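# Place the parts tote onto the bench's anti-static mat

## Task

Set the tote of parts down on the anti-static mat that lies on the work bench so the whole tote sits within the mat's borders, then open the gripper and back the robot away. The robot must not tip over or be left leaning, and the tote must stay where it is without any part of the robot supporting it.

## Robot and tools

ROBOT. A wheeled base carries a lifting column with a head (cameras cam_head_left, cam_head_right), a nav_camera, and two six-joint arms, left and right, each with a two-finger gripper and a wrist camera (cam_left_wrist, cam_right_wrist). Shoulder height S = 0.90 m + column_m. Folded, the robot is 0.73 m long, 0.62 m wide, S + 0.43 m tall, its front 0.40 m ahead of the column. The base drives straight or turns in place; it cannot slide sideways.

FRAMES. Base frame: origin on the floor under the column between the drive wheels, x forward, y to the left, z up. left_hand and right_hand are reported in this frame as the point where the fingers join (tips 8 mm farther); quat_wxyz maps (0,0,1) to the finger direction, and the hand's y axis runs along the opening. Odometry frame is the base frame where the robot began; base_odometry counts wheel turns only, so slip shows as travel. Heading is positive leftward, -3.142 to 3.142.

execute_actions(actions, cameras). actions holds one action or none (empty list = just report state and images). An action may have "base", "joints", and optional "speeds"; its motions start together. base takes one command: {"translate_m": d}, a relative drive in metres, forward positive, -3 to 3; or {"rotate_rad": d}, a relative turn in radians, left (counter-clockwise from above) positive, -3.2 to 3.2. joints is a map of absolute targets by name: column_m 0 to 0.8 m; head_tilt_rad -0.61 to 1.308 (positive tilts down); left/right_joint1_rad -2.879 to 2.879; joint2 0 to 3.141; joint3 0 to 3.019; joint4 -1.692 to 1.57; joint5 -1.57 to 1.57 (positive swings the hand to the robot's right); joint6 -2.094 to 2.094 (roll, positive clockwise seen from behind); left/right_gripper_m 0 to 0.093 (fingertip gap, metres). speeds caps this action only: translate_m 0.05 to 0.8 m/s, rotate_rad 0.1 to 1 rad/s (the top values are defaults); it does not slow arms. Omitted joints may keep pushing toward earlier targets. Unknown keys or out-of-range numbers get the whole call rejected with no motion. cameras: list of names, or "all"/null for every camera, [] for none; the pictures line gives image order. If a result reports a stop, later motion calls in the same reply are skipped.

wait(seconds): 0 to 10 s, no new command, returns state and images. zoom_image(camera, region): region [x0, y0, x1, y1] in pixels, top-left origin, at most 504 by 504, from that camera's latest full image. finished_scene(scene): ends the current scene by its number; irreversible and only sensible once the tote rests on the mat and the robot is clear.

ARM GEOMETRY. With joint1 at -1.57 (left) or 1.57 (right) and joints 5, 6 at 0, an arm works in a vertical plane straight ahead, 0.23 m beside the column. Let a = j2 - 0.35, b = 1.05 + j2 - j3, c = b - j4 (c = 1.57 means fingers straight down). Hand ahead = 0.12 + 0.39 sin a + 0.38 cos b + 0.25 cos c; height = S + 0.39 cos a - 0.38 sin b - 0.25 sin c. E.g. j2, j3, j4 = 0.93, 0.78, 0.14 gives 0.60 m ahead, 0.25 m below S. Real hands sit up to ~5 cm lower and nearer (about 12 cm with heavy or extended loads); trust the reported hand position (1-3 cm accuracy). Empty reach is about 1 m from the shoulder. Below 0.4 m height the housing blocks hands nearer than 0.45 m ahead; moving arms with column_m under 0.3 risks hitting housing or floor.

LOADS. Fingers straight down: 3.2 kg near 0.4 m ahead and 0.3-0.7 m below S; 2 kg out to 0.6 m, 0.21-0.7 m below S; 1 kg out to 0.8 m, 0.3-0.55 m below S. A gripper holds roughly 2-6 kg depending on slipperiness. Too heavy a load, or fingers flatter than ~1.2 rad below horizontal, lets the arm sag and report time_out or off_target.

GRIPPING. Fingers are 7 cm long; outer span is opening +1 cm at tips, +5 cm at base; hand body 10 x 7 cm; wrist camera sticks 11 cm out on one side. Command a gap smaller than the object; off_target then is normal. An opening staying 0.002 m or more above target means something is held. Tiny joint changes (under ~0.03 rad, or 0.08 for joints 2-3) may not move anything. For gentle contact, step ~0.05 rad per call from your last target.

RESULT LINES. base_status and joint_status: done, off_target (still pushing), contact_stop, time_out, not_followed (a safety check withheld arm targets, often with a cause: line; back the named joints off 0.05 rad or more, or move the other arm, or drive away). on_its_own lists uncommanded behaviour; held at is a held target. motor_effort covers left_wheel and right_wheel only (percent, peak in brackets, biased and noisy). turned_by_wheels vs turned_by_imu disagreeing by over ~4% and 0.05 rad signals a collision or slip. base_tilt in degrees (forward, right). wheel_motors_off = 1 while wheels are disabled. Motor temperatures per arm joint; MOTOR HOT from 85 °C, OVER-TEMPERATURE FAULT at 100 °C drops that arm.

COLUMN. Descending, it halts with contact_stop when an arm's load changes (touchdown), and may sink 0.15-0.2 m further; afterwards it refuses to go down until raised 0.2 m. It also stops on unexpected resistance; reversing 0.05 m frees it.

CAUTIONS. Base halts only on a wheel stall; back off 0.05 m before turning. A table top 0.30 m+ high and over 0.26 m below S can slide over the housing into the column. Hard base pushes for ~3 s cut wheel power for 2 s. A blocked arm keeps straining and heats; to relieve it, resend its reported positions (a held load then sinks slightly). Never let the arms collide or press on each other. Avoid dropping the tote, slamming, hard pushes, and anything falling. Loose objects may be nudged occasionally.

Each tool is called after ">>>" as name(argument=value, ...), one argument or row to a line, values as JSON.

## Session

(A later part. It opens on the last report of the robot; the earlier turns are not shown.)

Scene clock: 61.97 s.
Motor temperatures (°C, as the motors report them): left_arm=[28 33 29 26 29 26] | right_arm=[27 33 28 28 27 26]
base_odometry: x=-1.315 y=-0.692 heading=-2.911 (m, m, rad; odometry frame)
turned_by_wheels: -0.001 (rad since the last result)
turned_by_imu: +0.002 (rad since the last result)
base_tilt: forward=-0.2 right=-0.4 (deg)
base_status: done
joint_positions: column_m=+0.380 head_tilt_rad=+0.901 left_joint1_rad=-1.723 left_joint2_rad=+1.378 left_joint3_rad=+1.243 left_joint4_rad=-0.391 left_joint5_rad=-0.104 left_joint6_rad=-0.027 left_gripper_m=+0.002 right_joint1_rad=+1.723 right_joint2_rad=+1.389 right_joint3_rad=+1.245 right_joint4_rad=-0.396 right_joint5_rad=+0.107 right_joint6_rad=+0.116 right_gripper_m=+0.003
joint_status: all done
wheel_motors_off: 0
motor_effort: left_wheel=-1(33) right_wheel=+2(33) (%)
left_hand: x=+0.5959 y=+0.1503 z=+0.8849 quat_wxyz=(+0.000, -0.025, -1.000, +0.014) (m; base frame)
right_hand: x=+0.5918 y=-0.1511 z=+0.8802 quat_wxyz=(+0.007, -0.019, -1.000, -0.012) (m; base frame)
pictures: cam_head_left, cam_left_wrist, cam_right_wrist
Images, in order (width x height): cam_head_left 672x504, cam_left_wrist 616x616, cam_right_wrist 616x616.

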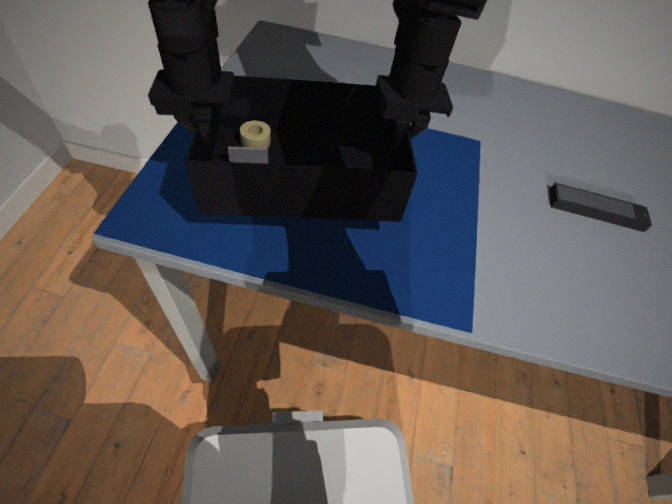

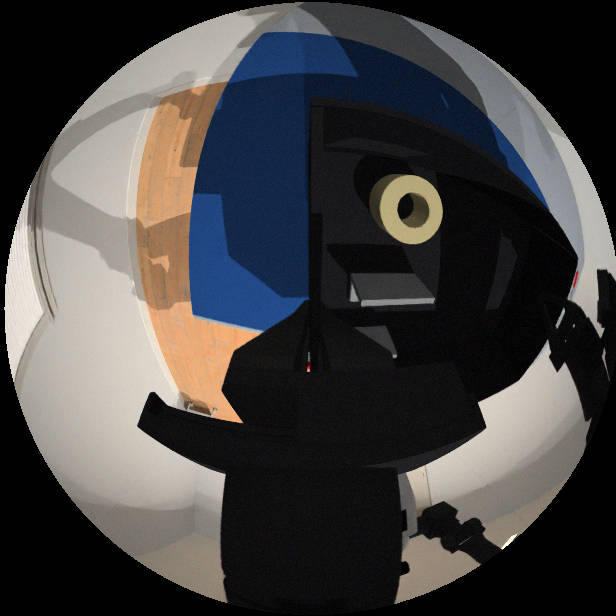

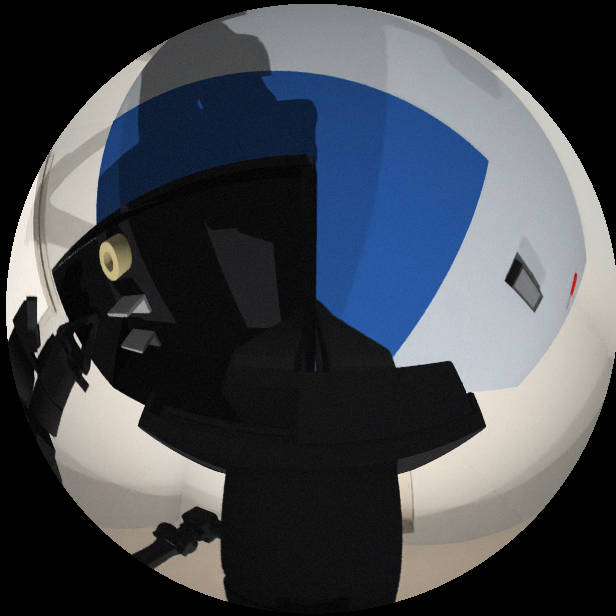

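A small right turn improves the near-left margin.

>>> execute_actions(
  actions=[
    {"base":{"rotate_rad":-0.08},"joints":{"column_m":0.345}},
  ],
  cameras=["cam_head_left","cam_left_wrist","cam_right_wrist"],
)

Scene clock: 65.83 s.
Motor temperatures (°C, as the motors report them): left_arm=[28 33 29 26 29 26] | right_arm=[27 33 28 28 27 26]
base_odometry: x=-1.315 y=-0.692 heading=-2.988 (m, m, rad; odometry frame)
turned_by_wheels: -0.077 (rad since the last result)
turned_by_imu: -0.076 (rad since the last result)
base_tilt: forward=-0.4 right=-0.5 (deg)
base_status: done
joint_positions: column_m=+0.345 head_tilt_rad=+0.901 left_joint1_rad=-1.724 left_joint2_rad=+1.379 left_joint3_rad=+1.243 left_joint4_rad=-0.391 left_joint5_rad=-0.104 left_joint6_rad=-0.027 left_gripper_m=+0.002 right_joint1_rad=+1.723 right_joint2_rad=+1.389 right_joint3_rad=+1.245 right_joint4_rad=-0.396 right_joint5_rad=+0.107 right_joint6_rad=+0.116 right_gripper_m=+0.003
joint_status: all done
wheel_motors_off: 0
motor_effort: left_wheel=+2(57) right_wheel=-1(65) (%)
left_hand: x=+0.5957 y=+0.1496 z=+0.8498 quat_wxyz=(+0.000, -0.025, -1.000, +0.014) (m; base frame)
right_hand: x=+0.5919 y=-0.1516 z=+0.8452 quat_wxyz=(+0.006, -0.019, -1.000, -0.012) (m; base frame)
pictures: cam_head_left, cam_left_wrist, cam_right_wrist
Images, in order (width x height): cam_head_left 672x504, cam_left_wrist 616x616, cam_right_wrist 616x616.

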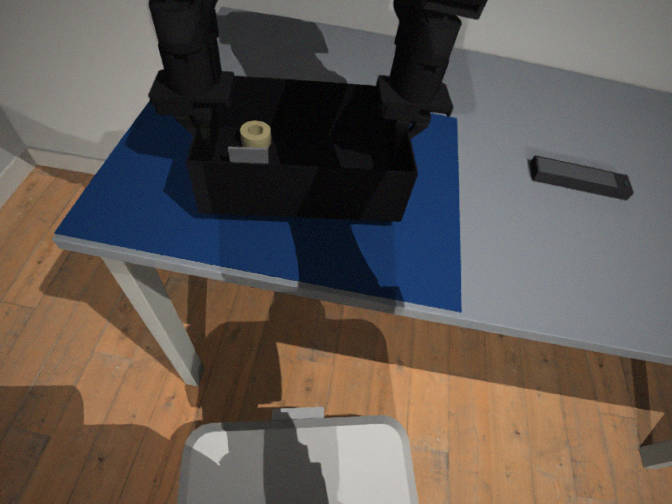

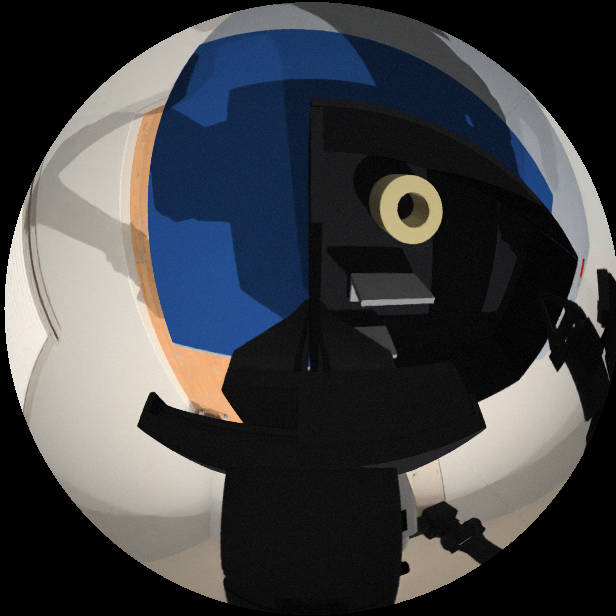

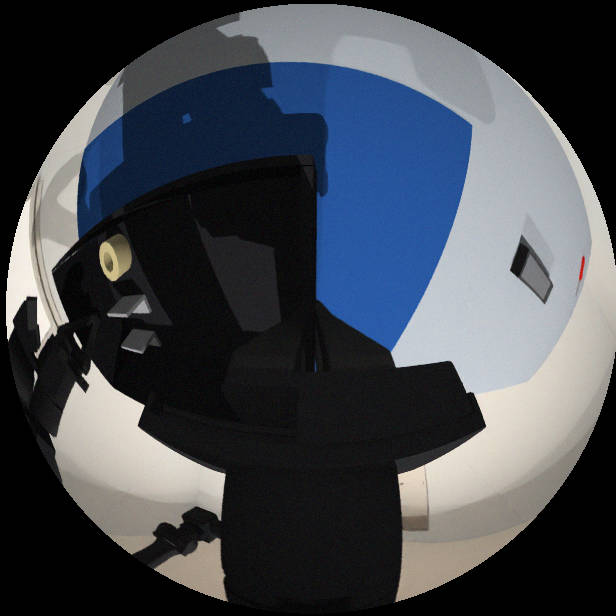

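>>> execute_actions(
  actions=[
    {"base":{"translate_m":0.025},"joints":{"column_m":0.33}},
  ],
  cameras=[],
)

>>> execute_actions(
  actions=[
    {"joints":{"column_m":0.315}},
  ],
  cameras=["cam_head_left"],
)

Scene clock: 71.13 s.
Motor temperatures (°C, as the motors report them): left_arm=[28 33 29 26 29 26] | right_arm=[27 34 28 28 27 26]
base_odometry: x=-1.340 y=-0.696 heading=-2.989 (m, m, rad; odometry frame)
turned_by_wheels: -0.001 (rad since the last result)
turned_by_imu: -0.001 (rad since the last result)
base_tilt: forward=-0.3 right=-0.5 (deg)
base_status: done
joint_positions: column_m=+0.330 head_tilt_rad=+0.902 left_joint1_rad=-1.724 left_joint2_rad=+1.379 left_joint3_rad=+1.243 left_joint4_rad=-0.390 left_joint5_rad=-0.104 left_joint6_rad=-0.027 left_gripper_m=+0.002 right_joint1_rad=+1.723 right_joint2_rad=+1.389 right_joint3_rad=+1.245 right_joint4_rad=-0.395 right_joint5_rad=+0.106 right_joint6_rad=+0.116 right_gripper_m=+0.003
joint_status: all done
wheel_motors_off: 0
motor_effort: left_wheel=+1(40) right_wheel=+2(65) (%)
left_hand: x=+0.5958 y=+0.1499 z=+0.8345 quat_wxyz=(+0.000, -0.025, -1.000, +0.014) (m; base frame)
right_hand: x=+0.5916 y=-0.1515 z=+0.8298 quat_wxyz=(+0.007, -0.019, -1.000, -0.012) (m; base frame)
pictures: none
No camera images: the call's "cameras" was empty. Leave "cameras" out to get every camera's image.

Scene clock: 71.90 s.
Motor temperatures (°C, as the motors report them): left_arm=[28 33 29 26 29 26] | right_arm=[27 34 28 28 27 26]
base_odometry: x=-1.340 y=-0.696 heading=-2.989 (m, m, rad; odometry frame)
turned_by_wheels: +0.000 (rad since the last result)
turned_by_imu: +0.000 (rad since the last result)
base_tilt: forward=-0.3 right=-0.3 (deg)
base_status: not commanded
joint_positions: column_m=+0.315 head_tilt_rad=+0.902 left_joint1_rad=-1.724 left_joint2_rad=+1.375 left_joint3_rad=+1.243 left_joint4_rad=-0.397 left_joint5_rad=-0.104 left_joint6_rad=-0.027 left_gripper_m=+0.002 right_joint1_rad=+1.723 right_joint2_rad=+1.380 right_joint3_rad=+1.242 right_joint4_rad=-0.400 right_joint5_rad=+0.106 right_joint6_rad=+0.116 right_gripper_m=+0.003
joint_status: all done
wheel_motors_off: 0
motor_effort: left_wheel=+5(5) right_wheel=+4(4) (%)
left_hand: x=+0.5959 y=+0.1502 z=+0.8216 quat_wxyz=(+0.001, -0.025, -1.000, +0.014) (m; base frame)
right_hand: x=+0.5923 y=-0.1518 z=+0.8188 quat_wxyz=(+0.006, -0.019, -1.000, -0.012) (m; base frame)
pictures: cam_head_left
Images, in order (width x height): cam_head_left 672x504.

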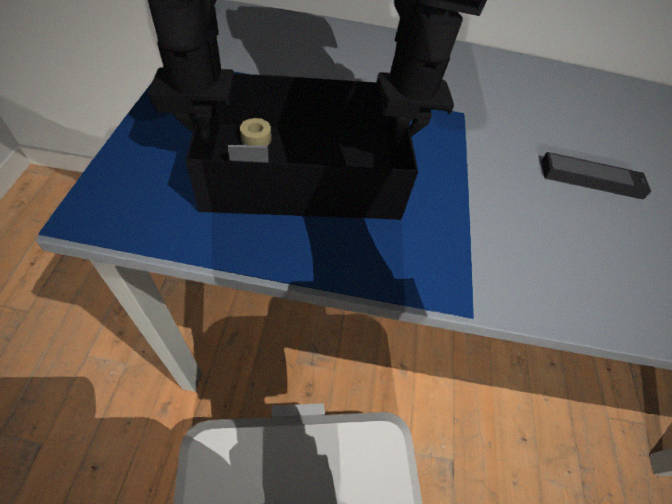

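>>> execute_actions(
  actions=[
    {"joints":{"left_gripper_m":0.05,"right_gripper_m":0.05}},
  ],
  cameras=[],
)

>>> execute_actions(
  actions=[
    {"joints":{"column_m":0.41}},
  ],
  cameras=["cam_right_wrist"],
)

>>> execute_actions(
  actions=[
    {"base":{"translate_m":-0.7},"joints":{"head_tilt_rad":0.6}},
  ],
  cameras=["cam_head_left"],
)

Scene clock: 77.20 s.
Motor temperatures (°C, as the motors report them): left_arm=[28 33 29 26 29 26] | right_arm=[27 34 28 28 27 26]
base_odometry: x=-1.340 y=-0.696 heading=-2.989 (m, m, rad; odometry frame)
turned_by_wheels: +0.000 (rad since the last result)
turned_by_imu: +0.001 (rad since the last result)
base_tilt: forward=-0.3 right=-0.4 (deg)
base_status: not commanded
joint_positions: column_m=+0.315 head_tilt_rad=+0.902 left_joint1_rad=-1.721 left_joint2_rad=+1.375 left_joint3_rad=+1.243 left_joint4_rad=-0.397 left_joint5_rad=-0.103 left_joint6_rad=-0.027 left_gripper_m=+0.050 right_joint1_rad=+1.722 right_joint2_rad=+1.380 right_joint3_rad=+1.242 right_joint4_rad=-0.400 right_joint5_rad=+0.103 right_joint6_rad=+0.116 right_gripper_m=+0.050
joint_status: all done
wheel_motors_off: 0
motor_effort: left_wheel=+2(5) right_wheel=+3(5) (%)
left_hand: x=+0.5960 y=+0.1518 z=+0.8214 quat_wxyz=(+0.001, -0.024, -1.000, +0.013) (m; base frame)
right_hand: x=+0.5925 y=-0.1516 z=+0.8190 quat_wxyz=(+0.006, -0.020, -1.000, -0.013) (m; base frame)
pictures: none
No camera images: the call's "cameras" was empty. Leave "cameras" out to get every camera's image.

Scene clock: 79.03 s.
Motor temperatures (°C, as the motors report them): left_arm=[28 33 29 26 29 26] | right_arm=[27 34 28 28 27 26]
base_odometry: x=-1.340 y=-0.696 heading=-2.989 (m, m, rad; odometry frame)
turned_by_wheels: +0.000 (rad since the last result)
turned_by_imu: +0.000 (rad since the last result)
base_tilt: forward=-0.3 right=-0.4 (deg)
base_status: not commanded
joint_positions: column_m=+0.410 head_tilt_rad=+0.902 left_joint1_rad=-1.721 left_joint2_rad=+1.375 left_joint3_rad=+1.243 left_joint4_rad=-0.397 left_joint5_rad=-0.103 left_joint6_rad=-0.027 left_gripper_m=+0.050 right_joint1_rad=+1.722 right_joint2_rad=+1.380 right_joint3_rad=+1.242 right_joint4_rad=-0.400 right_joint5_rad=+0.103 right_joint6_rad=+0.116 right_gripper_m=+0.050
joint_status: all done
wheel_motors_off: 0
motor_effort: left_wheel=+2(2) right_wheel=+3(3) (%)
left_hand: x=+0.5960 y=+0.1518 z=+0.9162 quat_wxyz=(+0.001, -0.024, -1.000, +0.013) (m; base frame)
right_hand: x=+0.5925 y=-0.1516 z=+0.9138 quat_wxyz=(+0.006, -0.020, -1.000, -0.013) (m; base frame)
pictures: cam_right_wrist
Images, in order (width x height): cam_right_wrist 616x616.

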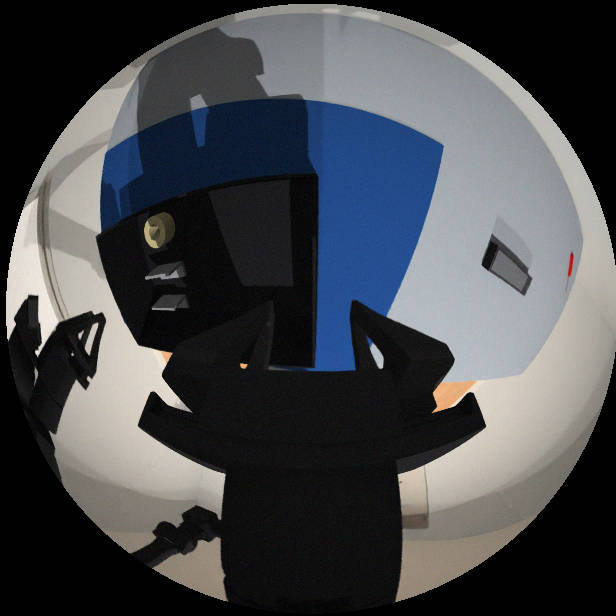

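Scene clock: 81.97 s.
Motor temperatures (°C, as the motors report them): left_arm=[28 33 29 26 29 26] | right_arm=[27 34 28 28 27 26]
base_odometry: x=-0.648 y=-0.590 heading=-2.990 (m, m, rad; odometry frame)
turned_by_wheels: +0.000 (rad since the last result)
turned_by_imu: -0.002 (rad since the last result)
base_tilt: forward=-0.3 right=-0.5 (deg)
base_status: done
joint_positions: column_m=+0.410 head_tilt_rad=+0.617 left_joint1_rad=-1.719 left_joint2_rad=+1.375 left_joint3_rad=+1.243 left_joint4_rad=-0.396 left_joint5_rad=-0.103 left_joint6_rad=-0.027 left_gripper_m=+0.050 right_joint1_rad=+1.722 right_joint2_rad=+1.380 right_joint3_rad=+1.242 right_joint4_rad=-0.400 right_joint5_rad=+0.103 right_joint6_rad=+0.116 right_gripper_m=+0.050
joint_status: all done
wheel_motors_off: 0
motor_effort: left_wheel=+0(53) right_wheel=+0(84) (%)
left_hand: x=+0.5961 y=+0.1529 z=+0.9161 quat_wxyz=(+0.001, -0.024, -1.000, +0.013) (m; base frame)
right_hand: x=+0.5927 y=-0.1516 z=+0.9138 quat_wxyz=(+0.006, -0.020, -1.000, -0.014) (m; base frame)
pictures: cam_head_left
Images, in order (width x height): cam_head_left 672x504.

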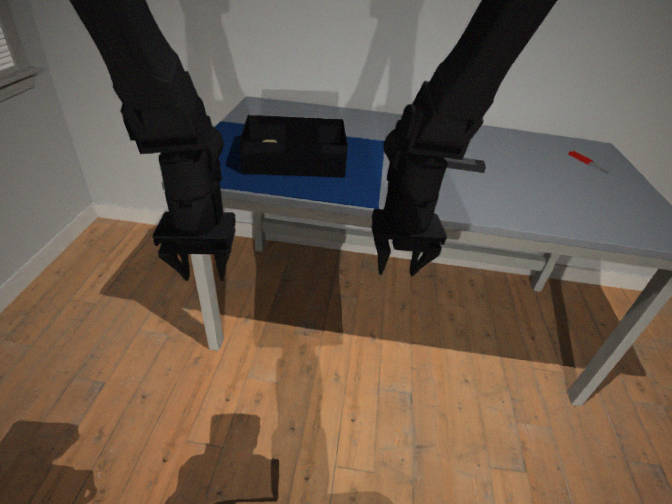

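>>> finished_scene(
  scene=2,
)

The scene is finished: the task was done.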